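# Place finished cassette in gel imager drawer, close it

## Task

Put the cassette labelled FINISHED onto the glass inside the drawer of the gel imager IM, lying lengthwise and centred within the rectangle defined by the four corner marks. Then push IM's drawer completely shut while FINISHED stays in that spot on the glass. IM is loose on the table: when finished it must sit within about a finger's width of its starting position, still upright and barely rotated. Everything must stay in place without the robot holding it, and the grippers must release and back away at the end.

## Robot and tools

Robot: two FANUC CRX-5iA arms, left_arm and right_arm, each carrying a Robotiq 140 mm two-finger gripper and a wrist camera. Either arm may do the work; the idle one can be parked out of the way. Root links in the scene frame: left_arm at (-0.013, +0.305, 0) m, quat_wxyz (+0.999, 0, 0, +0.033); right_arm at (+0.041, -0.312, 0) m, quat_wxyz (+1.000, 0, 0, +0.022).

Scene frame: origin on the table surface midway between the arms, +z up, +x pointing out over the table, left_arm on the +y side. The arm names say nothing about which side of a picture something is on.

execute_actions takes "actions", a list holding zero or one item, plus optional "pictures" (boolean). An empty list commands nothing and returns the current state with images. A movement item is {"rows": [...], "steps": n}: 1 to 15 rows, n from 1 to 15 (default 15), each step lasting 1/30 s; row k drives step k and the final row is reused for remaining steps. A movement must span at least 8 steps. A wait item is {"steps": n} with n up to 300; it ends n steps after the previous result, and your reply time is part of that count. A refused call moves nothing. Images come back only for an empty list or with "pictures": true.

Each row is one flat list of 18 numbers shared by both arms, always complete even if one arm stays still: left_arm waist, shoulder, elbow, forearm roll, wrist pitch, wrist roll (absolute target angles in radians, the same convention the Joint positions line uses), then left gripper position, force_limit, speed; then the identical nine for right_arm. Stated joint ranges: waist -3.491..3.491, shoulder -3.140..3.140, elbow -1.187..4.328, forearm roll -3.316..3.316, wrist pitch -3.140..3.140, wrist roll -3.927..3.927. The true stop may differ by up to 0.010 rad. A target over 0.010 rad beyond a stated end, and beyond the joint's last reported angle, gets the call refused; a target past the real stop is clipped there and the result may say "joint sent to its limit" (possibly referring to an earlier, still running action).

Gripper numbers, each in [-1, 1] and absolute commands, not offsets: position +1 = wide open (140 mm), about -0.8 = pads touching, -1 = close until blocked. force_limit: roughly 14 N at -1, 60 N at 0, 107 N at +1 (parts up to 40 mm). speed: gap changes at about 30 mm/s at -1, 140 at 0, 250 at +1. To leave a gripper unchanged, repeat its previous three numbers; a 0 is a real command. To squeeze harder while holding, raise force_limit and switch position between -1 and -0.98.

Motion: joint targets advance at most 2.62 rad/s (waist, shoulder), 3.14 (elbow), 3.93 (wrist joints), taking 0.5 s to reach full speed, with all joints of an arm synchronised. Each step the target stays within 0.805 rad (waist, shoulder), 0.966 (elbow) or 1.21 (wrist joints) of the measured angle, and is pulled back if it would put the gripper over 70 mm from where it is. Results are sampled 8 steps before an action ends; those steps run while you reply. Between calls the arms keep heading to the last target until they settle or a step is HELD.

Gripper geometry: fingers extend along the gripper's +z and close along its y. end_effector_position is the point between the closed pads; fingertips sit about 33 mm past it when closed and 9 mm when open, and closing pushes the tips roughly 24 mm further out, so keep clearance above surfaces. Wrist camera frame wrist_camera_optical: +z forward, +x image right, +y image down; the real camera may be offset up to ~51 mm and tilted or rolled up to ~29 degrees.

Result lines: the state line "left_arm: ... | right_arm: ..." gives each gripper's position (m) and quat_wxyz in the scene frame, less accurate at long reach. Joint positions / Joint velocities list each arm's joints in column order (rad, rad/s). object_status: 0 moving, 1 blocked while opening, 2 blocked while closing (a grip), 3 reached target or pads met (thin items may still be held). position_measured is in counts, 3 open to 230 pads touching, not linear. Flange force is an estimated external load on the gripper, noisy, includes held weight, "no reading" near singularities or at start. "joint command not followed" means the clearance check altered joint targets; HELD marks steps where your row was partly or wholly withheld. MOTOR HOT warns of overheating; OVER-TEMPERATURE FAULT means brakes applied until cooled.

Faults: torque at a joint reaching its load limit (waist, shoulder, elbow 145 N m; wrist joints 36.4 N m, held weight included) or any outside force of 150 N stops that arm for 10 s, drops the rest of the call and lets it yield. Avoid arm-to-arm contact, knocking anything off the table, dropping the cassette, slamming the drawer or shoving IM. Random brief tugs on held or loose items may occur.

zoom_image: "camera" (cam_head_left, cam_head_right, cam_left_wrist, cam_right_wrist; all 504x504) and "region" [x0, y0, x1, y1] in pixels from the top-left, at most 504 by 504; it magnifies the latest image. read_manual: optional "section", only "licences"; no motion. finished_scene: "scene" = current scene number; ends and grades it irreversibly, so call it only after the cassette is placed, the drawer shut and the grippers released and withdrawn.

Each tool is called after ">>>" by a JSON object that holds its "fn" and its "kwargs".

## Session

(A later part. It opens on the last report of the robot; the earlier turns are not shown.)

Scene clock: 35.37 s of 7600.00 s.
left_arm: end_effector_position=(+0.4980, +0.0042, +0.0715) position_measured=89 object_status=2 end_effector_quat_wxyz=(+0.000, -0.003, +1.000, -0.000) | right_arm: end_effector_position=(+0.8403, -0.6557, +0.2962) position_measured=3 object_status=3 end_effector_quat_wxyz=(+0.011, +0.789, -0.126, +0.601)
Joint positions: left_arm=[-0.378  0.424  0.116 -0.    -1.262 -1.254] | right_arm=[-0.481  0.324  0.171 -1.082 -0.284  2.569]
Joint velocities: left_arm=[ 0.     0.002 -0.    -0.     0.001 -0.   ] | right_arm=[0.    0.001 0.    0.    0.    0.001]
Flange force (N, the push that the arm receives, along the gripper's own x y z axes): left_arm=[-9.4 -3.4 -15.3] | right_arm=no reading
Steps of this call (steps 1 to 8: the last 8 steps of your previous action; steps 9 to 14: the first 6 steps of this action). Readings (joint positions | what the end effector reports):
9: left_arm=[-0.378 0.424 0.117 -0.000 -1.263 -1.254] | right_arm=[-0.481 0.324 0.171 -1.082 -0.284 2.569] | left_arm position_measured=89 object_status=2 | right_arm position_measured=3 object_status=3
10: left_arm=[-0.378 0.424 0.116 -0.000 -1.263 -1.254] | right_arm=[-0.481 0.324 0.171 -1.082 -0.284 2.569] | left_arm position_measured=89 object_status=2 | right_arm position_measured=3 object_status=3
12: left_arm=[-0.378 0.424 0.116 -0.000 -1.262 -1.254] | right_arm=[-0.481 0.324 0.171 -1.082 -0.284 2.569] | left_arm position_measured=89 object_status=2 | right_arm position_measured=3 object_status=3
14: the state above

Light contact with the glass. Releasing.

>>> {"fn": "execute_actions", "kwargs": {"actions": [{"rows": [[-0.3778,0.4244,0.1161,0,-1.2625,-1.2540,0.6,0.2,-0.8,-0.481,0.324,0.171,-1.082,-0.284,2.569,1,0,0]], "steps": 15}]}}

>>> {"fn": "execute_actions", "kwargs": {"actions": [{"steps": 8}], "pictures": true}}

Scene clock: 35.87 s of 7600.00 s.
left_arm: end_effector_position=(+0.4980, +0.0042, +0.0714) position_measured=74 object_status=0 end_effector_quat_wxyz=(+0.000, -0.003, +1.000, -0.000) | right_arm: end_effector_position=(+0.8403, -0.6557, +0.2962) position_measured=3 object_status=3 end_effector_quat_wxyz=(+0.011, +0.789, -0.126, +0.601)
Joint positions: left_arm=[-0.378  0.425  0.116 -0.    -1.262 -1.254] | right_arm=[-0.481  0.324  0.171 -1.082 -0.284  2.569]
Joint velocities: left_arm=[ 0.     0.002  0.002 -0.     0.     0.   ] | right_arm=[ 0.    -0.001  0.     0.    -0.     0.001]
Flange force (N, the push that the arm receives, along the gripper's own x y z axes): left_arm=[-8.7 -3.6 -0.6] | right_arm=no reading
Steps of this call (steps 1 to 8: the last 8 steps of your previous action; steps 9 to 15: the first 7 steps of this action). Readings (joint positions | what the end effector reports):
9: left_arm=[-0.378 0.425 0.116 -0.000 -1.262 -1.254] | right_arm=[-0.481 0.324 0.171 -1.082 -0.284 2.569] | left_arm position_measured=89 object_status=0 | right_arm position_measured=3 object_status=3
10: left_arm=[-0.378 0.425 0.116 -0.000 -1.262 -1.254] | right_arm=[-0.481 0.324 0.171 -1.082 -0.284 2.569] | left_arm position_measured=89 object_status=0 | right_arm position_measured=3 object_status=3
12: left_arm=[-0.378 0.425 0.116 -0.000 -1.262 -1.254] | right_arm=[-0.481 0.324 0.171 -1.082 -0.284 2.569] | left_arm position_measured=83 object_status=0 | right_arm position_measured=3 object_status=3
15: the state above

Scene clock: 36.13 s of 7600.00 s.
left_arm: end_effector_position=(+0.4980, +0.0042, +0.0716) position_measured=53 object_status=0 end_effector_quat_wxyz=(+0.000, -0.003, +1.000, -0.000) | right_arm: end_effector_position=(+0.8403, -0.6557, +0.2962) position_measured=3 object_status=3 end_effector_quat_wxyz=(+0.011, +0.789, -0.126, +0.601)
Joint positions: left_arm=[-0.378  0.424  0.116 -0.    -1.262 -1.254] | right_arm=[-0.481  0.324  0.171 -1.082 -0.284  2.569]
Joint velocities: left_arm=[-0.    -0.001  0.     0.    -0.001  0.   ] | right_arm=[ 0. -0. -0.  0.  0. -0.]
Flange force (N, the push that the arm receives, along the gripper's own x y z axes): left_arm=[-10.5 -4.5 -1.8] | right_arm=no reading
Kept back: nothing.
Steps of this call (steps 1 to 8: the last 8 steps of your previous action). Readings (joint positions | what the end effector reports):
1: left_arm=[-0.378 0.425 0.116 -0.000 -1.262 -1.254] | right_arm=[-0.481 0.324 0.171 -1.082 -0.284 2.569] | left_arm position_measured=71 object_status=0 | right_arm position_measured=3 object_status=3
2: left_arm=[-0.378 0.425 0.116 -0.000 -1.262 -1.254] | right_arm=[-0.481 0.324 0.171 -1.082 -0.284 2.569] | left_arm position_measured=69 object_status=0 | right_arm position_measured=3 object_status=3
4: left_arm=[-0.378 0.425 0.116 -0.000 -1.262 -1.254] | right_arm=[-0.481 0.324 0.171 -1.082 -0.284 2.569] | left_arm position_measured=63 object_status=0 | right_arm position_measured=3 object_status=3
8: the state above

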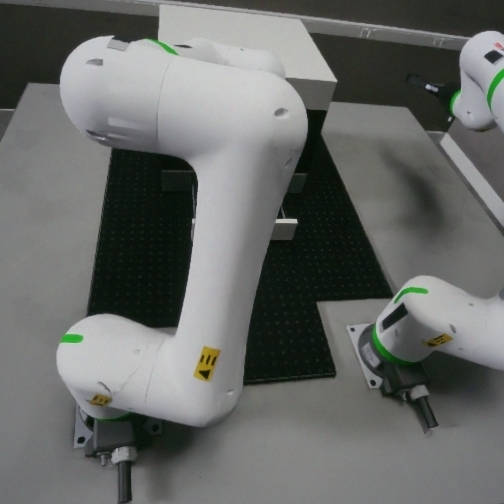

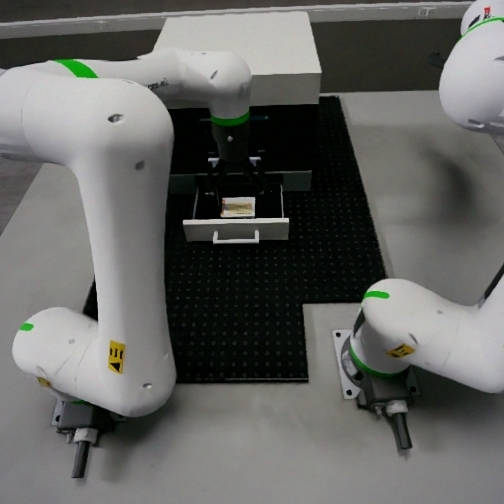

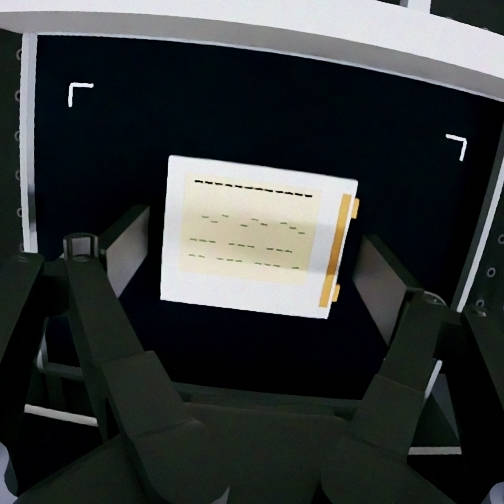

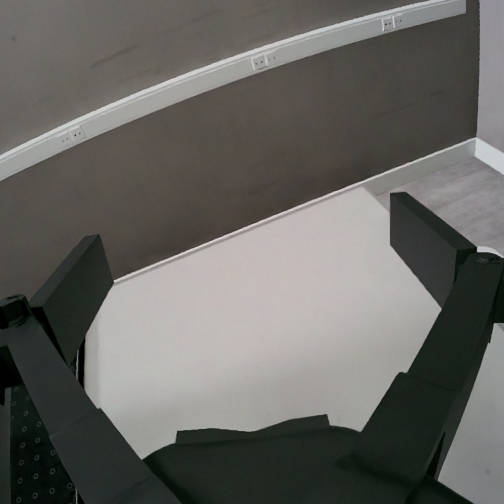

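>>> {"fn": "execute_actions", "kwargs": {"actions": [{"rows": [
[-0.3778,0.4238,0.1177,0,-1.2647,-1.2540,0.6,0.2,-0.8,-0.481,0.324,0.171,-1.082,-0.284,2.569,1,0,0],
[-0.3778,0.4222,0.1221,0,-1.2707,-1.2540,0.6,0.2,-0.8,-0.481,0.324,0.171,-1.082,-0.284,2.569,1,0,0],
[-0.3778,0.4198,0.1290,0,-1.2800,-1.2540,0.6,0.2,-0.8,-0.481,0.324,0.171,-1.082,-0.284,2.569,1,0,0],
[-0.3778,0.4166,0.1378,0,-1.2919,-1.2540,0.6,0.2,-0.8,-0.481,0.324,0.171,-1.082,-0.284,2.569,1,0,0],
[-0.3778,0.4130,0.1479,0,-1.3058,-1.2540,0.6,0.2,-0.8,-0.481,0.324,0.171,-1.082,-0.284,2.569,1,0,0],
[-0.3778,0.4090,0.1591,0,-1.3209,-1.2540,0.6,0.2,-0.8,-0.481,0.324,0.171,-1.082,-0.284,2.569,1,0,0],
[-0.3782,0.4026,0.1682,0,-1.3352,-1.2535,0.6,0.2,-0.8,-0.481,0.324,0.171,-1.082,-0.284,2.569,1,0,0],
[-0.3792,0.3922,0.1728,0,-1.3465,-1.2522,0.6,0.2,-0.8,-0.481,0.324,0.171,-1.082,-0.284,2.569,1,0,0],
[-0.3810,0.3780,0.1725,0,-1.3544,-1.2499,0.6,0.2,-0.8,-0.481,0.324,0.171,-1.082,-0.284,2.569,1,0,0],
[-0.3834,0.3606,0.1670,0,-1.3586,-1.2469,-0.82,-0.5,0.3,-0.481,0.324,0.171,-1.082,-0.284,2.569,1,0,0],
[-0.3863,0.3403,0.1565,0,-1.3584,-1.2432,-0.82,-0.5,0.3,-0.481,0.324,0.171,-1.082,-0.284,2.569,1,0,0],
[-0.3897,0.3178,0.1407,0,-1.3535,-1.2388,-0.82,-0.5,0.3,-0.481,0.324,0.171,-1.082,-0.284,2.569,1,0,0],
[-0.3936,0.2933,0.1193,0,-1.3433,-1.2339,-0.82,-0.5,0.3,-0.481,0.324,0.171,-1.082,-0.284,2.569,1,0,0],
[-0.3980,0.2673,0.0922,0,-1.3275,-1.2283,-0.82,-0.5,0.3,-0.481,0.324,0.171,-1.082,-0.284,2.569,1,0,0],
[-0.4027,0.2398,0.0611,0,-1.3081,-1.2223,-0.82,-0.5,0.3,-0.481,0.324,0.171,-1.082,-0.284,2.569,1,0,0]
], "steps": 15}]}}

>>> {"fn": "execute_actions", "kwargs": {"actions": [{"rows": [
[-0.4078,0.2103,0.0278,0,-1.2872,-1.2159,-0.82,-0.5,0.3,-0.481,0.324,0.171,-1.082,-0.284,2.569,1,0,0],
[-0.4131,0.1790,-0.0074,0,-1.2651,-1.2091,-0.82,-0.5,0.3,-0.481,0.324,0.171,-1.082,-0.284,2.569,1,0,0],
[-0.4187,0.1465,-0.0441,0,-1.2422,-1.2020,-0.82,-0.5,0.3,-0.481,0.324,0.171,-1.082,-0.284,2.569,1,0,0],
[-0.4244,0.1129,-0.0821,0,-1.2184,-1.1947,-0.82,-0.5,0.3,-0.481,0.324,0.171,-1.082,-0.284,2.569,1,0,0],
[-0.4303,0.0784,-0.1210,0,-1.1940,-1.1872,-0.82,-0.5,0.3,-0.481,0.324,0.171,-1.082,-0.284,2.569,1,0,0],
[-0.4364,0.0433,-0.1606,0,-1.1692,-1.1796,-0.82,-0.5,0.3,-0.481,0.324,0.171,-1.082,-0.284,2.569,1,0,0],
[-0.4424,0.0080,-0.2005,0,-1.1443,-1.1719,-0.82,-0.5,0.3,-0.481,0.324,0.171,-1.082,-0.284,2.569,1,0,0],
[-0.4484,-0.0273,-0.2403,0,-1.1193,-1.1642,-0.82,-0.5,0.3,-0.481,0.324,0.171,-1.082,-0.284,2.569,1,0,0],
[-0.4545,-0.0624,-0.2799,0,-1.0945,-1.1566,-0.82,-0.5,0.3,-0.481,0.324,0.171,-1.082,-0.284,2.569,1,0,0],
[-0.4604,-0.0969,-0.3188,0,-1.0701,-1.1491,-0.82,-0.5,0.3,-0.481,0.324,0.171,-1.082,-0.284,2.569,1,0,0],
[-0.4661,-0.1305,-0.3568,0,-1.0463,-1.1418,-0.82,-0.5,0.3,-0.481,0.324,0.171,-1.082,-0.284,2.569,1,0,0],
[-0.4717,-0.1630,-0.3935,0,-1.0234,-1.1347,-0.82,-0.5,0.3,-0.481,0.324,0.171,-1.082,-0.284,2.569,1,0,0],
[-0.4770,-0.1943,-0.4287,0,-1.0013,-1.1279,-0.82,-0.5,0.3,-0.481,0.324,0.171,-1.082,-0.284,2.569,1,0,0],
[-0.4821,-0.2238,-0.4620,0,-0.9804,-1.1215,-0.82,-0.5,0.3,-0.481,0.324,0.171,-1.082,-0.284,2.569,1,0,0],
[-0.4868,-0.2513,-0.4931,0,-0.9610,-1.1155,-0.82,-0.5,0.3,-0.481,0.324,0.171,-1.082,-0.284,2.569,1,0,0]
], "steps": 15}]}}

>>> {"fn": "execute_actions", "kwargs": {"actions": [{"rows": [
[-0.4912,-0.2767,-0.5218,0,-0.9430,-1.1099,-0.82,-0.5,0.3,-0.481,0.324,0.171,-1.082,-0.284,2.569,1,0,0],
[-0.4951,-0.2984,-0.5495,0,-0.9238,-1.1050,-0.82,-0.5,0.3,-0.481,0.324,0.171,-1.082,-0.284,2.569,1,0,0],
[-0.4985,-0.3152,-0.5773,0,-0.9010,-1.1006,-0.82,-0.5,0.3,-0.481,0.324,0.171,-1.082,-0.284,2.569,1,0,0],
[-0.5014,-0.3272,-0.6046,0,-0.8759,-1.0969,-0.82,-0.5,0.3,-0.481,0.324,0.171,-1.082,-0.284,2.569,1,0,0],
[-0.5038,-0.3344,-0.6304,0,-0.8494,-1.0939,-0.82,-0.5,0.3,-0.481,0.324,0.171,-1.082,-0.284,2.569,1,0,0],
[-0.5056,-0.3370,-0.6537,0,-0.8228,-1.0916,-0.82,-0.5,0.3,-0.481,0.324,0.171,-1.082,-0.284,2.569,1,0,0],
[-0.5066,-0.3349,-0.6737,0,-0.7970,-1.0903,-0.82,-0.5,0.3,-0.481,0.324,0.171,-1.082,-0.284,2.569,1,0,0],
[-0.5070,-0.3284,-0.6897,0,-0.7733,-1.0898,-0.82,-0.5,0.3,-0.481,0.324,0.171,-1.082,-0.284,2.569,1,0,0],
[-0.5070,-0.3197,-0.7032,0,-0.7510,-1.0898,-0.82,-0.5,0.3,-0.481,0.324,0.171,-1.082,-0.284,2.569,1,0,0],
[-0.5070,-0.3114,-0.7162,0,-0.7297,-1.0898,-0.82,-0.5,0.3,-0.481,0.324,0.171,-1.082,-0.284,2.569,1,0,0],
[-0.5070,-0.3038,-0.7280,0,-0.7103,-1.0898,-0.82,-0.5,0.3,-0.481,0.324,0.171,-1.082,-0.284,2.569,1,0,0],
[-0.5070,-0.2972,-0.7382,0,-0.6935,-1.0898,-0.82,-0.5,0.3,-0.481,0.324,0.171,-1.082,-0.284,2.569,1,0,0],
[-0.5070,-0.2921,-0.7462,0,-0.6805,-1.0898,-0.82,-0.5,0.3,-0.481,0.324,0.171,-1.082,-0.284,2.569,1,0,0],
[-0.5070,-0.2888,-0.7513,0,-0.6719,-1.0898,-0.82,-0.5,0.3,-0.481,0.324,0.171,-1.082,-0.284,2.569,1,0,0],
[-0.5070,-0.2876,-0.7532,0,-0.6689,-1.0898,-0.82,-0.5,0.3,-0.481,0.324,0.171,-1.082,-0.284,2.569,1,0,0]
], "steps": 15}]}}

>>> {"fn": "execute_actions", "kwargs": {"actions": [{"steps": 14}], "pictures": true}}

Scene clock: 42.20 s of 7600.00 s.
left_arm: end_effector_position=(+0.4989, +0.0039, +0.0914) position_measured=53 object_status=3 end_effector_quat_wxyz=(+0.000, -0.003, +1.000, -0.000) | right_arm: end_effector_position=(+0.8403, -0.6557, +0.2962) position_measured=3 object_status=3 end_effector_quat_wxyz=(+0.011, +0.789, -0.126, +0.601)
Joint positions: left_arm=[-0.378  0.413  0.148 -0.    -1.306 -1.254] | right_arm=[-0.481  0.324  0.171 -1.082 -0.284  2.569]
Joint velocities: left_arm=[-0.    -0.105  0.284 -0.    -0.386 -0.   ] | right_arm=[-0.     0.002 -0.    -0.     0.    -0.   ]
Flange force (N, the push that the arm receives, along the gripper's own x y z axes): left_arm=[-10.1 -3.5 1.8] | right_arm=no reading
Steps of this call (steps 1 to 15: the robot went on to your last target; steps 16 to 90: nothing new was sent; then 2.83 s passed at rest; steps 91 to 97: the first 7 steps of this action). Readings (joint positions | what the end effector reports):
91: left_arm=[-0.378 0.424 0.116 -0.000 -1.263 -1.254] | right_arm=[-0.481 0.324 0.171 -1.082 -0.284 2.569] | left_arm position_measured=53 object_status=3 | right_arm position_measured=3 object_status=3
92: left_arm=[-0.378 0.424 0.117 -0.000 -1.264 -1.254] | right_arm=[-0.481 0.324 0.171 -1.082 -0.284 2.569] | left_arm position_measured=53 object_status=3 | right_arm position_measured=3 object_status=3
94: left_arm=[-0.378 0.422 0.124 -0.000 -1.274 -1.254] | right_arm=[-0.481 0.324 0.171 -1.082 -0.284 2.569] | left_arm position_measured=53 object_status=3 | right_arm position_measured=3 object_status=3
97: the state above

Scene clock: 42.70 s of 7600.00 s.
left_arm: end_effector_position=(+0.4366, +0.0002, +0.1564) position_measured=159 object_status=0 end_effector_quat_wxyz=(+0.067, -0.008, +0.997, -0.026) | right_arm: end_effector_position=(+0.8403, -0.6557, +0.2962) position_measured=3 object_status=3 end_effector_quat_wxyz=(+0.011, +0.789, -0.126, +0.601)
Joint positions: left_arm=[-0.421  0.133 -0.059 -0.    -1.235 -1.199] | right_arm=[-0.481  0.324  0.171 -1.082 -0.284  2.569]
Joint velocities: left_arm=[-0.152 -0.888 -1.002  0.     0.65   0.191] | right_arm=[ 0. -0.  0. -0.  0.  0.]
Flange force (N, the push that the arm receives, along the gripper's own x y z axes): left_arm=[-13.3 -7.9 -1.2] | right_arm=no reading
Steps of this call (steps 1 to 8: the last 8 steps of your previous action; steps 9 to 15: the first 7 steps of this action). Readings (joint positions | what the end effector reports):
9: left_arm=[-0.394 0.291 0.121 -0.000 -1.346 -1.233] | right_arm=[-0.481 0.324 0.171 -1.082 -0.284 2.569] | left_arm position_measured=103 object_status=0 | right_arm position_measured=3 object_status=3
10: left_arm=[-0.398 0.268 0.095 -0.000 -1.336 -1.228] | right_arm=[-0.481 0.324 0.171 -1.082 -0.284 2.569] | left_arm position_measured=112 object_status=0 | right_arm position_measured=3 object_status=3
12: left_arm=[-0.406 0.218 0.037 -0.000 -1.300 -1.218] | right_arm=[-0.481 0.324 0.171 -1.082 -0.284 2.569] | left_arm position_measured=131 object_status=0 | right_arm position_measured=3 object_status=3
15: the state above

Scene clock: 43.20 s of 7600.00 s.
left_arm: end_effector_position=(+0.3240, +0.0070, +0.1314) position_measured=232 object_status=3 end_effector_quat_wxyz=(+0.182, -0.018, +0.979, -0.088) | right_arm: end_effector_position=(+0.8403, -0.6557, +0.2962) position_measured=3 object_status=3 end_effector_quat_wxyz=(+0.011, +0.789, -0.126, +0.601)
Joint positions: left_arm=[-0.498 -0.307 -0.583 -0.    -0.889 -1.101] | right_arm=[-0.481  0.324  0.171 -1.082 -0.284  2.569]
Joint velocities: left_arm=[-0.095 -0.433 -0.873  0.     0.788  0.122] | right_arm=[-0.     0.001  0.     0.    -0.    -0.   ]
Flange force (N, the push that the arm receives, along the gripper's own x y z axes): left_arm=[5.5 4.8 -13.7] | right_arm=no reading
Steps of this call (steps 1 to 8: the last 8 steps of your previous action; steps 9 to 15: the first 7 steps of this action). Readings (joint positions | what the end effector reports):
9: left_arm=[-0.470 -0.156 -0.385 -0.000 -1.028 -1.136] | right_arm=[-0.481 0.324 0.171 -1.082 -0.284 2.569] | left_arm position_measured=232 object_status=0 | right_arm position_measured=3 object_status=3
10: left_arm=[-0.476 -0.187 -0.421 -0.000 -1.006 -1.129] | right_arm=[-0.481 0.324 0.171 -1.082 -0.284 2.569] | left_arm position_measured=232 object_status=0 | right_arm position_measured=3 object_status=3
12: left_arm=[-0.486 -0.245 -0.488 -0.000 -0.963 -1.117] | right_arm=[-0.481 0.324 0.171 -1.082 -0.284 2.569] | left_arm position_measured=232 object_status=0 | right_arm position_measured=3 object_status=3
15: the state above

Scene clock: 43.67 s of 7600.00 s.
left_arm: end_effector_position=(+0.3103, +0.0091, +0.0621) position_measured=232 object_status=3 end_effector_quat_wxyz=(+0.194, -0.020, +0.976, -0.096) | right_arm: end_effector_position=(+0.8403, -0.6557, +0.2962) position_measured=3 object_status=3 end_effector_quat_wxyz=(+0.011, +0.789, -0.126, +0.601)
Joint positions: left_arm=[-0.507 -0.288 -0.753 -0.    -0.669 -1.09 ] | right_arm=[-0.481  0.324  0.171 -1.082 -0.284  2.569]
Joint velocities: left_arm=[-0.    -0.002 -0.002 -0.    -0.    -0.001] | right_arm=[-0.     0.001  0.001  0.    -0.     0.001]
Flange force (N, the push that the arm receives, along the gripper's own x y z axes): left_arm=[-6.0 -3.9 4.9] | right_arm=no reading
Kept back: nothing.
Steps of this call (steps 1 to 8: the last 8 steps of your previous action; steps 9 to 14: the robot went on to your last target). Readings (joint positions | what the end effector reports):
1: left_arm=[-0.501 -0.320 -0.611 -0.000 -0.861 -1.098] | right_arm=[-0.481 0.324 0.171 -1.082 -0.284 2.569] | left_arm position_measured=232 object_status=3 | right_arm position_measured=3 object_status=3
2: left_arm=[-0.503 -0.328 -0.638 -0.000 -0.833 -1.095] | right_arm=[-0.481 0.324 0.171 -1.082 -0.284 2.569] | left_arm position_measured=232 object_status=3 | right_arm position_measured=3 object_status=3
4: left_arm=[-0.506 -0.330 -0.682 -0.000 -0.778 -1.091] | right_arm=[-0.481 0.324 0.171 -1.082 -0.284 2.569] | left_arm position_measured=232 object_status=3 | right_arm position_measured=3 object_status=3
8: left_arm=[-0.507 -0.296 -0.740 -0.000 -0.690 -1.090] | right_arm=[-0.481 0.324 0.171 -1.082 -0.284 2.569] | left_arm position_measured=232 object_status=3 | right_arm position_measured=3 object_status=3
14: the state above

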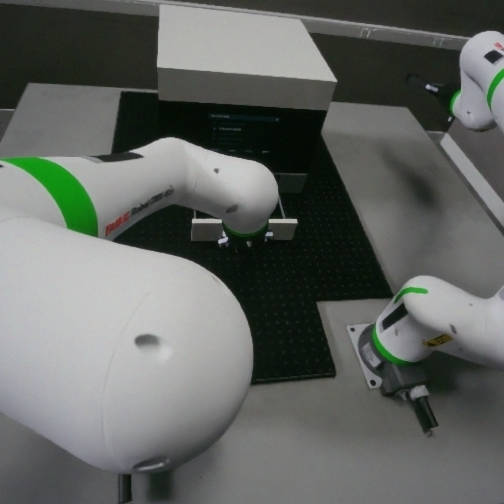

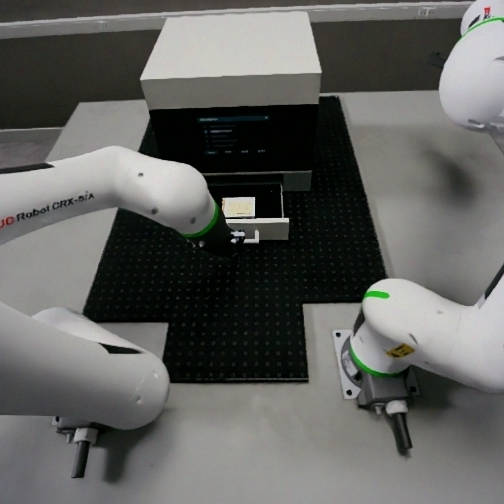

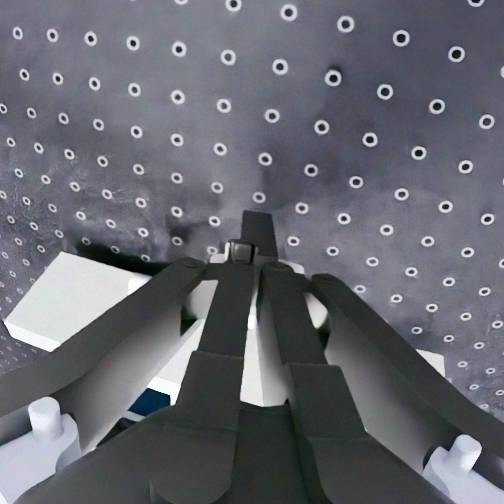

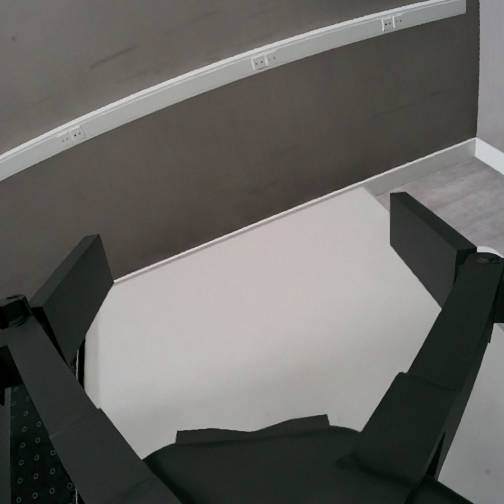

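>>> {"fn": "zoom_image", "kwargs": {"camera": "cam_head_right", "region": [200, 150, 330, 260]}}

Region (200, 150, 330, 260) of cam_head_right's 504x504 image, scaled by 3.877, with more detail than that image has; it fills the top 426 rows of this view, and the rest is white.

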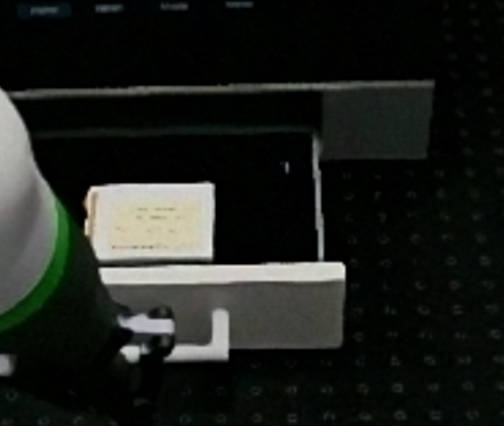

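>>> {"fn": "execute_actions", "kwargs": {"actions": [{"rows": [
[-0.5060,-0.2853,-0.7515,0,-0.6683,-1.0908,-0.82,-0.5,0.3,-0.481,0.324,0.171,-1.082,-0.284,2.569,1,0,0],
[-0.5041,-0.2807,-0.7482,0,-0.6670,-1.0929,-0.82,-0.5,0.3,-0.481,0.324,0.171,-1.082,-0.284,2.569,1,0,0],
[-0.5017,-0.2750,-0.7441,0,-0.6654,-1.0955,-0.82,-0.5,0.3,-0.481,0.324,0.171,-1.082,-0.284,2.569,1,0,0],
[-0.4992,-0.2693,-0.7400,0,-0.6639,-1.0981,-0.82,-0.5,0.3,-0.481,0.324,0.171,-1.082,-0.284,2.569,1,0,0],
[-0.4973,-0.2648,-0.7366,0,-0.6626,-1.1001,-0.82,-0.5,0.3,-0.481,0.324,0.171,-1.082,-0.284,2.569,1,0,0],
[-0.4958,-0.2613,-0.7342,0,-0.6617,-1.1017,-0.82,-0.5,0.3,-0.481,0.324,0.171,-1.082,-0.284,2.569,1,0,0],
[-0.4944,-0.2579,-0.7317,0,-0.6607,-1.1032,-0.82,-0.5,0.3,-0.481,0.324,0.171,-1.082,-0.284,2.569,1,0,0],
[-0.4929,-0.2545,-0.7292,0,-0.6598,-1.1048,-0.82,-0.5,0.3,-0.481,0.324,0.171,-1.082,-0.284,2.569,1,0,0],
[-0.4914,-0.2511,-0.7267,0,-0.6589,-1.1063,-0.82,-0.5,0.3,-0.481,0.324,0.171,-1.082,-0.284,2.569,1,0,0],
[-0.4900,-0.2476,-0.7242,0,-0.6579,-1.1079,-0.82,-0.5,0.3,-0.481,0.324,0.171,-1.082,-0.284,2.569,1,0,0],
[-0.4885,-0.2442,-0.7217,0,-0.6570,-1.1094,-0.82,-0.5,0.3,-0.481,0.324,0.171,-1.082,-0.284,2.569,1,0,0],
[-0.4871,-0.2408,-0.7193,0,-0.6560,-1.1110,-0.82,-0.5,0.3,-0.481,0.324,0.171,-1.082,-0.284,2.569,1,0,0],
[-0.4856,-0.2374,-0.7168,0,-0.6551,-1.1125,-0.82,-0.5,0.3,-0.481,0.324,0.171,-1.082,-0.284,2.569,1,0,0],
[-0.4842,-0.2339,-0.7143,0,-0.6541,-1.1141,-0.82,-0.5,0.3,-0.481,0.324,0.171,-1.082,-0.284,2.569,1,0,0],
[-0.4827,-0.2305,-0.7118,0,-0.6532,-1.1156,-0.82,-0.5,0.3,-0.481,0.324,0.171,-1.082,-0.284,2.569,1,0,0]
], "steps": 15}]}}

>>> {"fn": "execute_actions", "kwargs": {"actions": [{"steps": 10}], "pictures": true}}

>>> {"fn": "zoom_image", "kwargs": {"camera": "cam_head_right", "region": [200, 150, 330, 260]}}

Scene clock: 47.07 s of 7600.00 s.
left_arm: end_effector_position=(+0.3205, +0.0090, +0.0621) position_measured=232 object_status=3 end_effector_quat_wxyz=(+0.195, -0.019, +0.976, -0.094) | right_arm: end_effector_position=(+0.8403, -0.6557, +0.2962) position_measured=3 object_status=3 end_effector_quat_wxyz=(+0.011, +0.789, -0.126, +0.601)
Joint positions: left_arm=[-0.497 -0.264 -0.736 -0.    -0.662 -1.1  ] | right_arm=[-0.481  0.324  0.171 -1.082 -0.284  2.569]
Joint velocities: left_arm=[ 0.052  0.123  0.088 -0.     0.033 -0.056] | right_arm=[ 0. -0.  0. -0. -0. -0.]
Flange force (N, the push that the arm receives, along the gripper's own x y z axes): left_arm=[-13.2 -4.9 8.4] | right_arm=no reading
Steps of this call (steps 1 to 30: the robot went on to your last target; steps 31 to 90: nothing new was sent; then 0.17 s passed at rest; steps 91 to 97: the first 7 steps of this action). Readings (joint positions | what the end effector reports):
91: left_arm=[-0.507 -0.288 -0.753 -0.000 -0.669 -1.090] | right_arm=[-0.481 0.324 0.171 -1.082 -0.284 2.569] | left_arm position_measured=232 object_status=3 | right_arm position_measured=3 object_status=3
92: left_arm=[-0.507 -0.286 -0.753 -0.000 -0.669 -1.090] | right_arm=[-0.481 0.324 0.171 -1.082 -0.284 2.569] | left_arm position_measured=232 object_status=3 | right_arm position_measured=3 object_status=3
94: left_arm=[-0.504 -0.279 -0.747 -0.000 -0.667 -1.093] | right_arm=[-0.481 0.324 0.171 -1.082 -0.284 2.569] | left_arm position_measured=232 object_status=3 | right_arm position_measured=3 object_status=3
97: the state above

Scene clock: 47.40 s of 7600.00 s.
left_arm: end_effector_position=(+0.3352, +0.0092, +0.0620) position_measured=232 object_status=3 end_effector_quat_wxyz=(+0.196, -0.019, +0.976, -0.091) | right_arm: end_effector_position=(+0.8403, -0.6557, +0.2962) position_measured=3 object_status=3 end_effector_quat_wxyz=(+0.011, +0.789, -0.126, +0.601)
Joint positions: left_arm=[-0.483 -0.231 -0.712 -0.    -0.653 -1.115] | right_arm=[-0.481  0.324  0.171 -1.082 -0.284  2.569]
Joint velocities: left_arm=[ 0.009  0.022  0.015  0.     0.002 -0.009] | right_arm=[ 0.  0. -0. -0. -0. -0.]
Flange force (N, the push that the arm receives, along the gripper's own x y z axes): left_arm=[-15.2 -10.9 13.8] | right_arm=no reading
Kept back: nothing.
Steps of this call (steps 1 to 8: the last 8 steps of your previous action; steps 9 to 10: the robot went on to your last target). Readings (joint positions | what the end effector reports):
1: left_arm=[-0.495 -0.260 -0.733 -0.000 -0.661 -1.102] | right_arm=[-0.481 0.324 0.171 -1.082 -0.284 2.569] | left_arm position_measured=232 object_status=3 | right_arm position_measured=3 object_status=3
2: left_arm=[-0.494 -0.257 -0.731 -0.000 -0.660 -1.104] | right_arm=[-0.481 0.324 0.171 -1.082 -0.284 2.569] | left_arm position_measured=232 object_status=3 | right_arm position_measured=3 object_status=3
4: left_arm=[-0.491 -0.250 -0.726 -0.000 -0.659 -1.107] | right_arm=[-0.481 0.324 0.171 -1.082 -0.284 2.569] | left_arm position_measured=232 object_status=3 | right_arm position_measured=3 object_status=3
8: left_arm=[-0.485 -0.236 -0.716 -0.000 -0.655 -1.113] | right_arm=[-0.481 0.324 0.171 -1.082 -0.284 2.569] | left_arm position_measured=232 object_status=3 | right_arm position_measured=3 object_status=3
10: the state above

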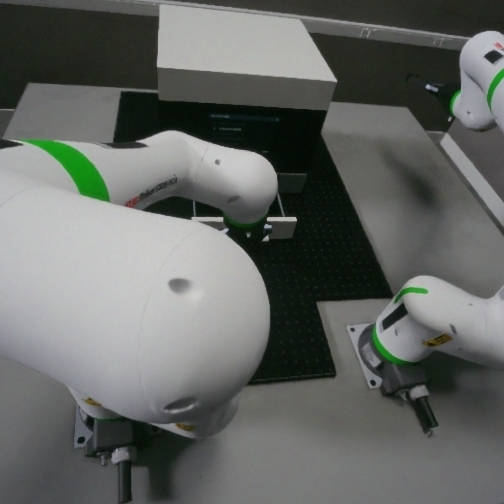

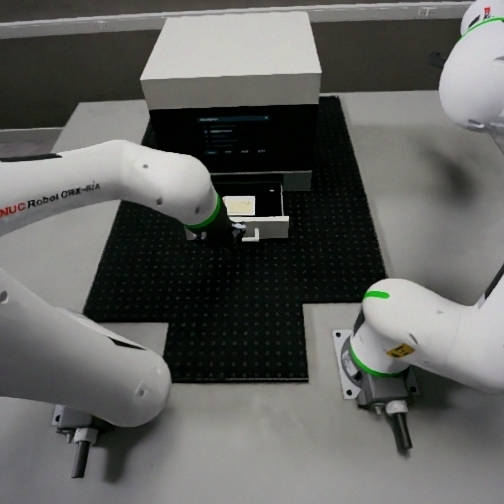

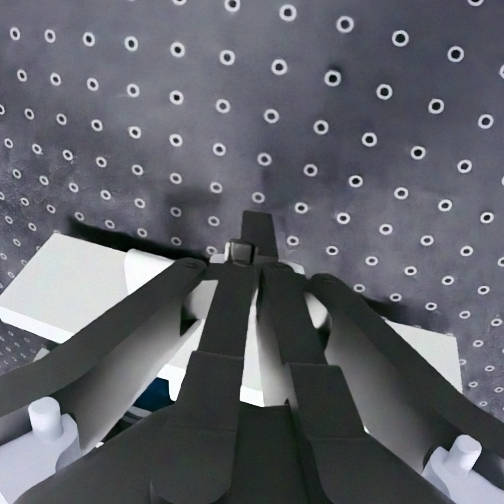

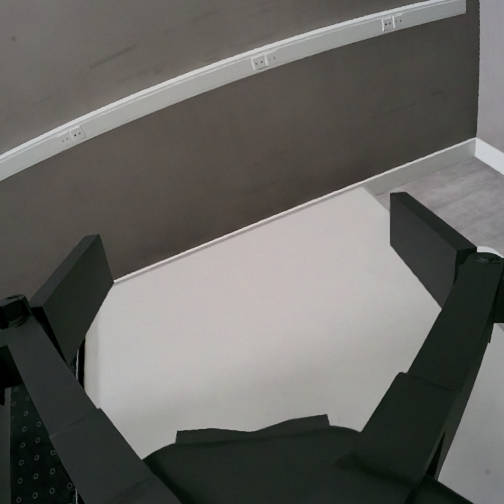

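Region (200, 150, 330, 260) of cam_head_right's 504x504 image, scaled by 3.877, with more detail than that image has; it fills the top 426 rows of this view, and the rest is white.

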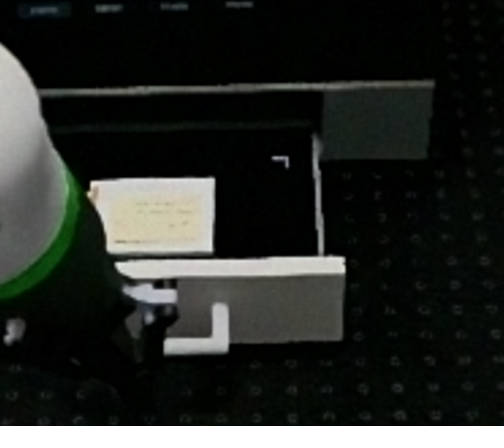

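The drawer has started moving freely and the imager has stayed put. Continuing the push to about 25 mm short of the expected stop.

>>> {"fn": "execute_actions", "kwargs": {"actions": [{"rows": [
[-0.4818,-0.2282,-0.7100,0,-0.6527,-1.1166,-0.82,-0.5,0.3,-0.481,0.324,0.171,-1.082,-0.284,2.569,1,0,0],
[-0.4801,-0.2237,-0.7065,0,-0.6517,-1.1185,-0.82,-0.5,0.3,-0.481,0.324,0.171,-1.082,-0.284,2.569,1,0,0],
[-0.4778,-0.2179,-0.7019,0,-0.6504,-1.1211,-0.82,-0.5,0.3,-0.481,0.324,0.171,-1.082,-0.284,2.569,1,0,0],
[-0.4752,-0.2114,-0.6968,0,-0.6490,-1.1239,-0.82,-0.5,0.3,-0.481,0.324,0.171,-1.082,-0.284,2.569,1,0,0],
[-0.4724,-0.2042,-0.6912,0,-0.6474,-1.1270,-0.82,-0.5,0.3,-0.481,0.324,0.171,-1.082,-0.284,2.569,1,0,0],
[-0.4693,-0.1963,-0.6850,0,-0.6457,-1.1304,-0.82,-0.5,0.3,-0.481,0.324,0.171,-1.082,-0.284,2.569,1,0,0],
[-0.4661,-0.1879,-0.6785,0,-0.6439,-1.1340,-0.82,-0.5,0.3,-0.481,0.324,0.171,-1.082,-0.284,2.569,1,0,0],
[-0.4626,-0.1792,-0.6717,0,-0.6420,-1.1379,-0.82,-0.5,0.3,-0.481,0.324,0.171,-1.082,-0.284,2.569,1,0,0],
[-0.4591,-0.1698,-0.6641,0,-0.6402,-1.1417,-0.82,-0.5,0.3,-0.481,0.324,0.171,-1.082,-0.284,2.569,1,0,0],
[-0.4556,-0.1599,-0.6556,0,-0.6388,-1.1454,-0.82,-0.5,0.3,-0.481,0.324,0.171,-1.082,-0.284,2.569,1,0,0],
[-0.4521,-0.1500,-0.6472,0,-0.6373,-1.1492,-0.82,-0.5,0.3,-0.481,0.324,0.171,-1.082,-0.284,2.569,1,0,0],
[-0.4486,-0.1401,-0.6388,0,-0.6358,-1.1530,-0.82,-0.5,0.3,-0.481,0.324,0.171,-1.082,-0.284,2.569,1,0,0],
[-0.4450,-0.1301,-0.6303,0,-0.6343,-1.1567,-0.82,-0.5,0.3,-0.481,0.324,0.171,-1.082,-0.284,2.569,1,0,0],
[-0.4415,-0.1202,-0.6219,0,-0.6328,-1.1605,-0.82,-0.5,0.3,-0.481,0.324,0.171,-1.082,-0.284,2.569,1,0,0],
[-0.4380,-0.1103,-0.6135,0,-0.6313,-1.1643,-0.82,-0.5,0.3,-0.481,0.324,0.171,-1.082,-0.284,2.569,1,0,0]
], "steps": 15}]}}

>>> {"fn": "execute_actions", "kwargs": {"actions": [{"rows": [
[-0.4347,-0.1005,-0.6047,0,-0.6304,-1.1677,-0.82,-0.5,0.3,-0.481,0.324,0.171,-1.082,-0.284,2.569,1,0,0],
[-0.4316,-0.0908,-0.5958,0,-0.6296,-1.1712,-0.82,-0.5,0.3,-0.481,0.324,0.171,-1.082,-0.284,2.569,1,0,0],
[-0.4284,-0.0811,-0.5869,0,-0.6288,-1.1746,-0.82,-0.5,0.3,-0.481,0.324,0.171,-1.082,-0.284,2.569,1,0,0],
[-0.4252,-0.0714,-0.5779,0,-0.6279,-1.1780,-0.82,-0.5,0.3,-0.481,0.324,0.171,-1.082,-0.284,2.569,1,0,0],
[-0.4221,-0.0617,-0.5690,0,-0.6271,-1.1814,-0.82,-0.5,0.3,-0.481,0.324,0.171,-1.082,-0.284,2.569,1,0,0],
[-0.4189,-0.0519,-0.5601,0,-0.6263,-1.1848,-0.82,-0.5,0.3,-0.481,0.324,0.171,-1.082,-0.284,2.569,1,0,0],
[-0.4158,-0.0423,-0.5511,0,-0.6256,-1.1881,-0.82,-0.5,0.3,-0.481,0.324,0.171,-1.082,-0.284,2.569,1,0,0],
[-0.4130,-0.0328,-0.5416,0,-0.6257,-1.1911,-0.82,-0.5,0.3,-0.481,0.324,0.171,-1.082,-0.284,2.569,1,0,0],
[-0.4102,-0.0234,-0.5321,0,-0.6258,-1.1941,-0.82,-0.5,0.3,-0.481,0.324,0.171,-1.082,-0.284,2.569,1,0,0],
[-0.4074,-0.0139,-0.5225,0,-0.6259,-1.1972,-0.82,-0.5,0.3,-0.481,0.324,0.171,-1.082,-0.284,2.569,1,0,0],
[-0.4046,-0.0045,-0.5130,0,-0.6260,-1.2002,-0.82,-0.5,0.3,-0.481,0.324,0.171,-1.082,-0.284,2.569,1,0,0],
[-0.4018,0.0050,-0.5035,0,-0.6261,-1.2032,-0.82,-0.5,0.3,-0.481,0.324,0.171,-1.082,-0.284,2.569,1,0,0],
[-0.3991,0.0144,-0.4940,0,-0.6262,-1.2062,-0.82,-0.5,0.3,-0.481,0.324,0.171,-1.082,-0.284,2.569,1,0,0],
[-0.3963,0.0238,-0.4844,0,-0.6262,-1.2092,-0.82,-0.5,0.3,-0.481,0.324,0.171,-1.082,-0.284,2.569,1,0,0],
[-0.3935,0.0333,-0.4749,0,-0.6263,-1.2122,-0.82,-0.5,0.3,-0.481,0.324,0.171,-1.082,-0.284,2.569,1,0,0]
], "steps": 15}]}}

>>> {"fn": "execute_actions", "kwargs": {"actions": [{"rows": [
[-0.3907,0.0427,-0.4654,0,-0.6264,-1.2152,-0.82,-0.5,0.3,-0.481,0.324,0.171,-1.082,-0.284,2.569,1,0,0],
[-0.3880,0.0517,-0.4563,0,-0.6265,-1.2181,-0.82,-0.5,0.3,-0.481,0.324,0.171,-1.082,-0.284,2.569,1,0,0],
[-0.3855,0.0603,-0.4476,0,-0.6266,-1.2208,-0.82,-0.5,0.3,-0.481,0.324,0.171,-1.082,-0.284,2.569,1,0,0],
[-0.3834,0.0682,-0.4389,0,-0.6274,-1.2230,-0.82,-0.5,0.3,-0.481,0.324,0.171,-1.082,-0.284,2.569,1,0,0],
[-0.3816,0.0753,-0.4309,0,-0.6283,-1.2250,-0.82,-0.5,0.3,-0.481,0.324,0.171,-1.082,-0.284,2.569,1,0,0],
[-0.3799,0.0819,-0.4235,0,-0.6291,-1.2268,-0.82,-0.5,0.3,-0.481,0.324,0.171,-1.082,-0.284,2.569,1,0,0],
[-0.3784,0.0878,-0.4169,0,-0.6298,-1.2285,-0.82,-0.5,0.3,-0.481,0.324,0.171,-1.082,-0.284,2.569,1,0,0],
[-0.3770,0.0933,-0.4107,0,-0.6305,-1.2300,-0.82,-0.5,0.3,-0.481,0.324,0.171,-1.082,-0.284,2.569,1,0,0],
[-0.3757,0.0985,-0.4049,0,-0.6311,-1.2314,-0.82,-0.5,0.3,-0.481,0.324,0.171,-1.082,-0.284,2.569,1,0,0],
[-0.3745,0.1032,-0.3997,0,-0.6317,-1.2327,-0.82,-0.5,0.3,-0.481,0.324,0.171,-1.082,-0.284,2.569,1,0,0],
[-0.3734,0.1075,-0.3948,0,-0.6322,-1.2339,-0.82,-0.5,0.3,-0.481,0.324,0.171,-1.082,-0.284,2.569,1,0,0],
[-0.3724,0.1114,-0.3905,0,-0.6327,-1.2350,-0.82,-0.5,0.3,-0.481,0.324,0.171,-1.082,-0.284,2.569,1,0,0],
[-0.3715,0.1148,-0.3866,0,-0.6331,-1.2360,-0.82,-0.5,0.3,-0.481,0.324,0.171,-1.082,-0.284,2.569,1,0,0],
[-0.3707,0.1179,-0.3831,0,-0.6335,-1.2368,-0.82,-0.5,0.3,-0.481,0.324,0.171,-1.082,-0.284,2.569,1,0,0],
[-0.3700,0.1206,-0.3801,0,-0.6338,-1.2376,-0.82,-0.5,0.3,-0.481,0.324,0.171,-1.082,-0.284,2.569,1,0,0]
], "steps": 15}]}}

>>> {"fn": "execute_actions", "kwargs": {"actions": [{"rows": [
[-0.3694,0.1228,-0.3776,0,-0.6341,-1.2382,-0.82,-0.5,0.3,-0.481,0.324,0.171,-1.082,-0.284,2.569,1,0,0],
[-0.3689,0.1249,-0.3753,0,-0.6343,-1.2388,-0.82,-0.5,0.3,-0.481,0.324,0.171,-1.082,-0.284,2.569,1,0,0],
[-0.3684,0.1267,-0.3732,0,-0.6346,-1.2393,-0.82,-0.5,0.3,-0.481,0.324,0.171,-1.082,-0.284,2.569,1,0,0],
[-0.3680,0.1284,-0.3714,0,-0.6348,-1.2397,-0.82,-0.5,0.3,-0.481,0.324,0.171,-1.082,-0.284,2.569,1,0,0],
[-0.3677,0.1298,-0.3698,0,-0.6349,-1.2401,-0.82,-0.5,0.3,-0.481,0.324,0.171,-1.082,-0.284,2.569,1,0,0],
[-0.3673,0.1310,-0.3684,0,-0.6351,-1.2405,-0.82,-0.5,0.3,-0.481,0.324,0.171,-1.082,-0.284,2.569,1,0,0],
[-0.3670,0.1323,-0.3670,0,-0.6352,-1.2408,-0.82,-0.5,0.3,-0.481,0.324,0.171,-1.082,-0.284,2.569,1,0,0],
[-0.3668,0.1333,-0.3659,0,-0.6354,-1.2411,-0.82,-0.5,0.3,-0.481,0.324,0.171,-1.082,-0.284,2.569,1,0,0]
], "steps": 8}]}}

>>> {"fn": "execute_actions", "kwargs": {"actions": [{"steps": 11}], "pictures": true}}

>>> {"fn": "zoom_image", "kwargs": {"camera": "cam_head_right", "region": [200, 150, 330, 260]}}

Scene clock: 49.73 s of 7600.00 s.
left_arm: end_effector_position=(+0.3473, +0.0091, +0.0622) position_measured=232 object_status=3 end_effector_quat_wxyz=(+0.197, -0.018, +0.976, -0.089) | right_arm: end_effector_position=(+0.8403, -0.6557, +0.2962) position_measured=3 object_status=3 end_effector_quat_wxyz=(+0.011, +0.789, -0.126, +0.601)
Joint positions: left_arm=[-0.472 -0.203 -0.69  -0.    -0.647 -1.127] | right_arm=[-0.481  0.324  0.171 -1.082 -0.284  2.569]
Joint velocities: left_arm=[ 0.084  0.212  0.167  0.     0.048 -0.091] | right_arm=[-0.    -0.    -0.     0.    -0.    -0.001]
Flange force (N, the push that the arm receives, along the gripper's own x y z axes): left_arm=[-4.7 2.0 -1.3] | right_arm=no reading
Steps of this call (steps 1 to 30: the robot went on to your last target; steps 31 to 63: nothing new was sent; steps 64 to 70: the first 7 steps of this action). Readings (joint positions | what the end effector reports):
64: left_arm=[-0.483 -0.230 -0.712 -0.000 -0.653 -1.116] | right_arm=[-0.481 0.324 0.171 -1.082 -0.284 2.569] | left_arm position_measured=232 object_status=3 | right_arm position_measured=3 object_status=3
65: left_arm=[-0.482 -0.229 -0.711 -0.000 -0.653 -1.116] | right_arm=[-0.481 0.324 0.171 -1.082 -0.284 2.569] | left_arm position_measured=232 object_status=3 | right_arm position_measured=3 object_status=3
67: left_arm=[-0.479 -0.222 -0.705 -0.000 -0.652 -1.119] | right_arm=[-0.481 0.324 0.171 -1.082 -0.284 2.569] | left_arm position_measured=232 object_status=3 | right_arm position_measured=3 object_status=3
70: the state above

Scene clock: 50.23 s of 7600.00 s.
left_arm: end_effector_position=(+0.4108, +0.0088, +0.0622) position_measured=232 object_status=3 end_effector_quat_wxyz=(+0.202, -0.016, +0.976, -0.079) | right_arm: end_effector_position=(+0.8403, -0.6557, +0.2962) position_measured=3 object_status=3 end_effector_quat_wxyz=(+0.011, +0.789, -0.126, +0.601)
Joint positions: left_arm=[-0.423 -0.063 -0.571 -0.    -0.627 -1.181] | right_arm=[-0.481  0.324  0.171 -1.082 -0.284  2.569]
Joint velocities: left_arm=[ 0.093  0.288  0.263 -0.     0.025 -0.099] | right_arm=[-0.    -0.001 -0.    -0.    -0.     0.001]
Flange force (N, the push that the arm receives, along the gripper's own x y z axes): left_arm=[-6.5 -6.5 6.8] | right_arm=no reading
Steps of this call (steps 1 to 8: the last 8 steps of your previous action; steps 9 to 15: the first 7 steps of this action). Readings (joint positions | what the end effector reports):
9: left_arm=[-0.442 -0.122 -0.624 -0.000 -0.633 -1.160] | right_arm=[-0.481 0.324 0.171 -1.082 -0.284 2.569] | left_arm position_measured=232 object_status=3 | right_arm position_measured=3 object_status=3
10: left_arm=[-0.439 -0.112 -0.615 -0.000 -0.632 -1.163] | right_arm=[-0.481 0.324 0.171 -1.082 -0.284 2.569] | left_arm position_measured=232 object_status=3 | right_arm position_measured=3 object_status=3
12: left_arm=[-0.432 -0.093 -0.597 -0.000 -0.630 -1.170] | right_arm=[-0.481 0.324 0.171 -1.082 -0.284 2.569] | left_arm position_measured=232 object_status=3 | right_arm position_measured=3 object_status=3
15: the state above

Scene clock: 50.73 s of 7600.00 s.
left_arm: end_effector_position=(+0.4768, +0.0087, +0.0623) position_measured=232 object_status=3 end_effector_quat_wxyz=(+0.205, -0.015, +0.976, -0.070) | right_arm: end_effector_position=(+0.8403, -0.6557, +0.2962) position_measured=3 object_status=3 end_effector_quat_wxyz=(+0.011, +0.789, -0.126, +0.601)
Joint positions: left_arm=[-0.382  0.075 -0.431 -0.    -0.628 -1.225] | right_arm=[-0.481  0.324  0.171 -1.082 -0.284  2.569]
Joint velocities: left_arm=[ 0.057  0.216  0.24   0.    -0.031 -0.061] | right_arm=[ 0. -0.  0.  0. -0.  0.]
Flange force (N, the push that the arm receives, along the gripper's own x y z axes): left_arm=[-11.5 -7.1 7.7] | right_arm=no reading
Steps of this call (steps 1 to 8: the last 8 steps of your previous action; steps 9 to 15: the first 7 steps of this action). Readings (joint positions | what the end effector reports):
9: left_arm=[-0.397 0.022 -0.486 -0.000 -0.626 -1.209] | right_arm=[-0.481 0.324 0.171 -1.082 -0.284 2.569] | left_arm position_measured=232 object_status=3 | right_arm position_measured=3 object_status=3
10: left_arm=[-0.394 0.032 -0.476 -0.000 -0.626 -1.212] | right_arm=[-0.481 0.324 0.171 -1.082 -0.284 2.569] | left_arm position_measured=232 object_status=3 | right_arm position_measured=3 object_status=3
12: left_arm=[-0.388 0.050 -0.458 -0.000 -0.626 -1.218] | right_arm=[-0.481 0.324 0.171 -1.082 -0.284 2.569] | left_arm position_measured=232 object_status=3 | right_arm position_measured=3 object_status=3
15: the state above

Scene clock: 51.00 s of 7600.00 s.
left_arm: end_effector_position=(+0.4967, +0.0086, +0.0625) position_measured=232 object_status=3 end_effector_quat_wxyz=(+0.205, -0.014, +0.976, -0.068) | right_arm: end_effector_position=(+0.8403, -0.6557, +0.2962) position_measured=3 object_status=3 end_effector_quat_wxyz=(+0.011, +0.789, -0.126, +0.601)
Joint positions: left_arm=[-0.371  0.116 -0.385 -0.    -0.633 -1.236] | right_arm=[-0.481  0.324  0.171 -1.082 -0.284  2.569]
Joint velocities: left_arm=[ 0.024  0.097  0.109 -0.    -0.012 -0.026] | right_arm=[ 0.    -0.001  0.    -0.    -0.     0.   ]
Flange force (N, the push that the arm receives, along the gripper's own x y z axes): left_arm=[-5.3 -0.8 4.2] | right_arm=no reading
Kept back: the last 8 steps of this action.
Steps of this call (steps 1 to 8: the last 8 steps of your previous action). Readings (joint positions | what the end effector reports):
1: left_arm=[-0.380 0.082 -0.423 -0.000 -0.629 -1.227] | right_arm=[-0.481 0.324 0.171 -1.082 -0.284 2.569] | left_arm position_measured=232 object_status=3 | right_arm position_measured=3 object_status=3
2: left_arm=[-0.378 0.088 -0.416 -0.000 -0.630 -1.229] | right_arm=[-0.481 0.324 0.171 -1.082 -0.284 2.569] | left_arm position_measured=232 object_status=3 | right_arm position_measured=3 object_status=3
4: left_arm=[-0.375 0.099 -0.404 -0.000 -0.631 -1.232] | right_arm=[-0.481 0.324 0.171 -1.082 -0.284 2.569] | left_arm position_measured=232 object_status=3 | right_arm position_measured=3 object_status=3
8: the state above

Scene clock: 51.37 s of 7600.00 s.
left_arm: end_effector_position=(+0.5052, +0.0086, +0.0624) position_measured=232 object_status=3 end_effector_quat_wxyz=(+0.206, -0.014, +0.976, -0.067) | right_arm: end_effector_position=(+0.8403, -0.6557, +0.2962) position_measured=3 object_status=3 end_effector_quat_wxyz=(+0.011, +0.789, -0.126, +0.601)
Joint positions: left_arm=[-0.367  0.133 -0.366 -0.    -0.635 -1.241] | right_arm=[-0.481  0.324  0.171 -1.082 -0.284  2.569]
Joint velocities: left_arm=[-0.    -0.    -0.     0.    -0.001 -0.001] | right_arm=[-0.     0.     0.    -0.    -0.    -0.001]
Flange force (N, the push that the arm receives, along the gripper's own x y z axes): left_arm=[-6.0 -4.2 2.4] | right_arm=no reading
Kept back: nothing.
Steps of this call (steps 1 to 8: the last 8 steps of your previous action; steps 9 to 11: the robot went on to your last target). Readings (joint positions | what the end effector reports):
1: left_arm=[-0.370 0.119 -0.382 -0.000 -0.634 -1.237] | right_arm=[-0.481 0.324 0.171 -1.082 -0.284 2.569] | left_arm position_measured=232 object_status=3 | right_arm position_measured=3 object_status=3
2: left_arm=[-0.370 0.121 -0.379 -0.000 -0.634 -1.238] | right_arm=[-0.481 0.324 0.171 -1.082 -0.284 2.569] | left_arm position_measured=232 object_status=3 | right_arm position_measured=3 object_status=3
4: left_arm=[-0.369 0.126 -0.374 -0.000 -0.634 -1.239] | right_arm=[-0.481 0.324 0.171 -1.082 -0.284 2.569] | left_arm position_measured=232 object_status=3 | right_arm position_measured=3 object_status=3
8: left_arm=[-0.367 0.132 -0.368 -0.000 -0.635 -1.241] | right_arm=[-0.481 0.324 0.171 -1.082 -0.284 2.569] | left_arm position_measured=232 object_status=3 | right_arm position_measured=3 object_status=3
11: the state above

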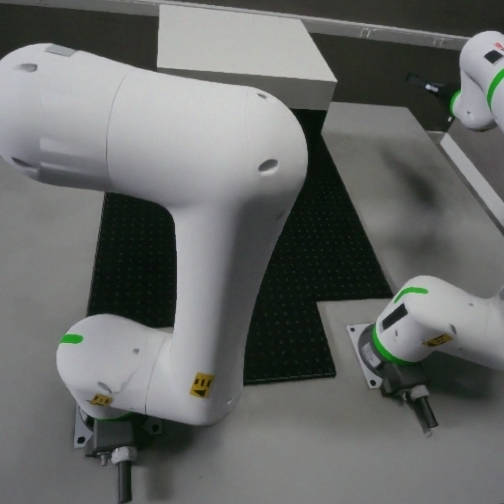

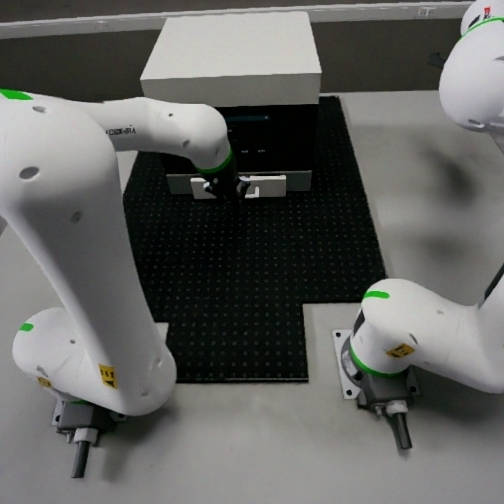

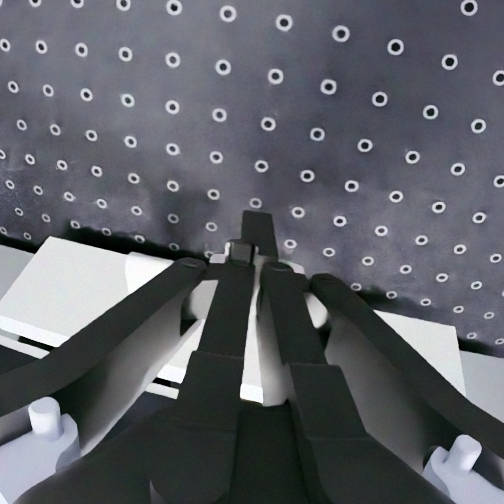

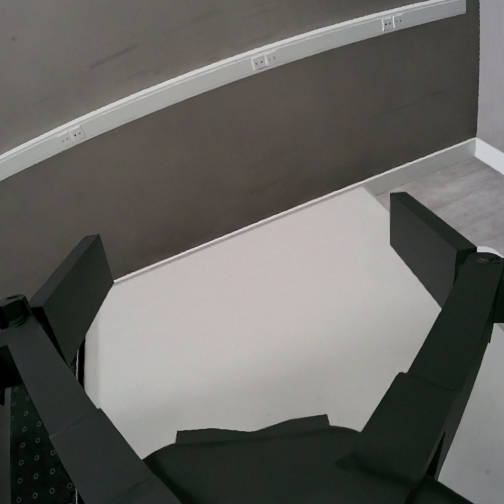

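Region (200, 150, 330, 260) of cam_head_right's 504x504 image, scaled by 3.877, with more detail than that image has; it fills the top 426 rows of this view, and the rest is white.

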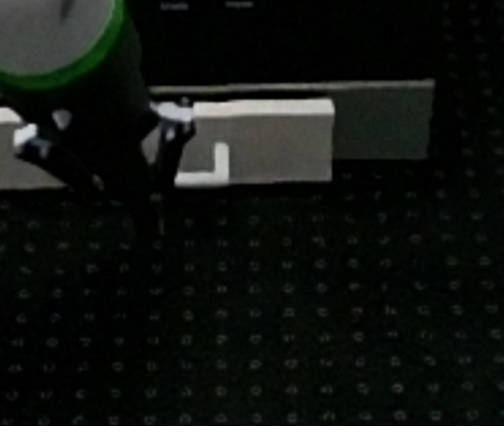

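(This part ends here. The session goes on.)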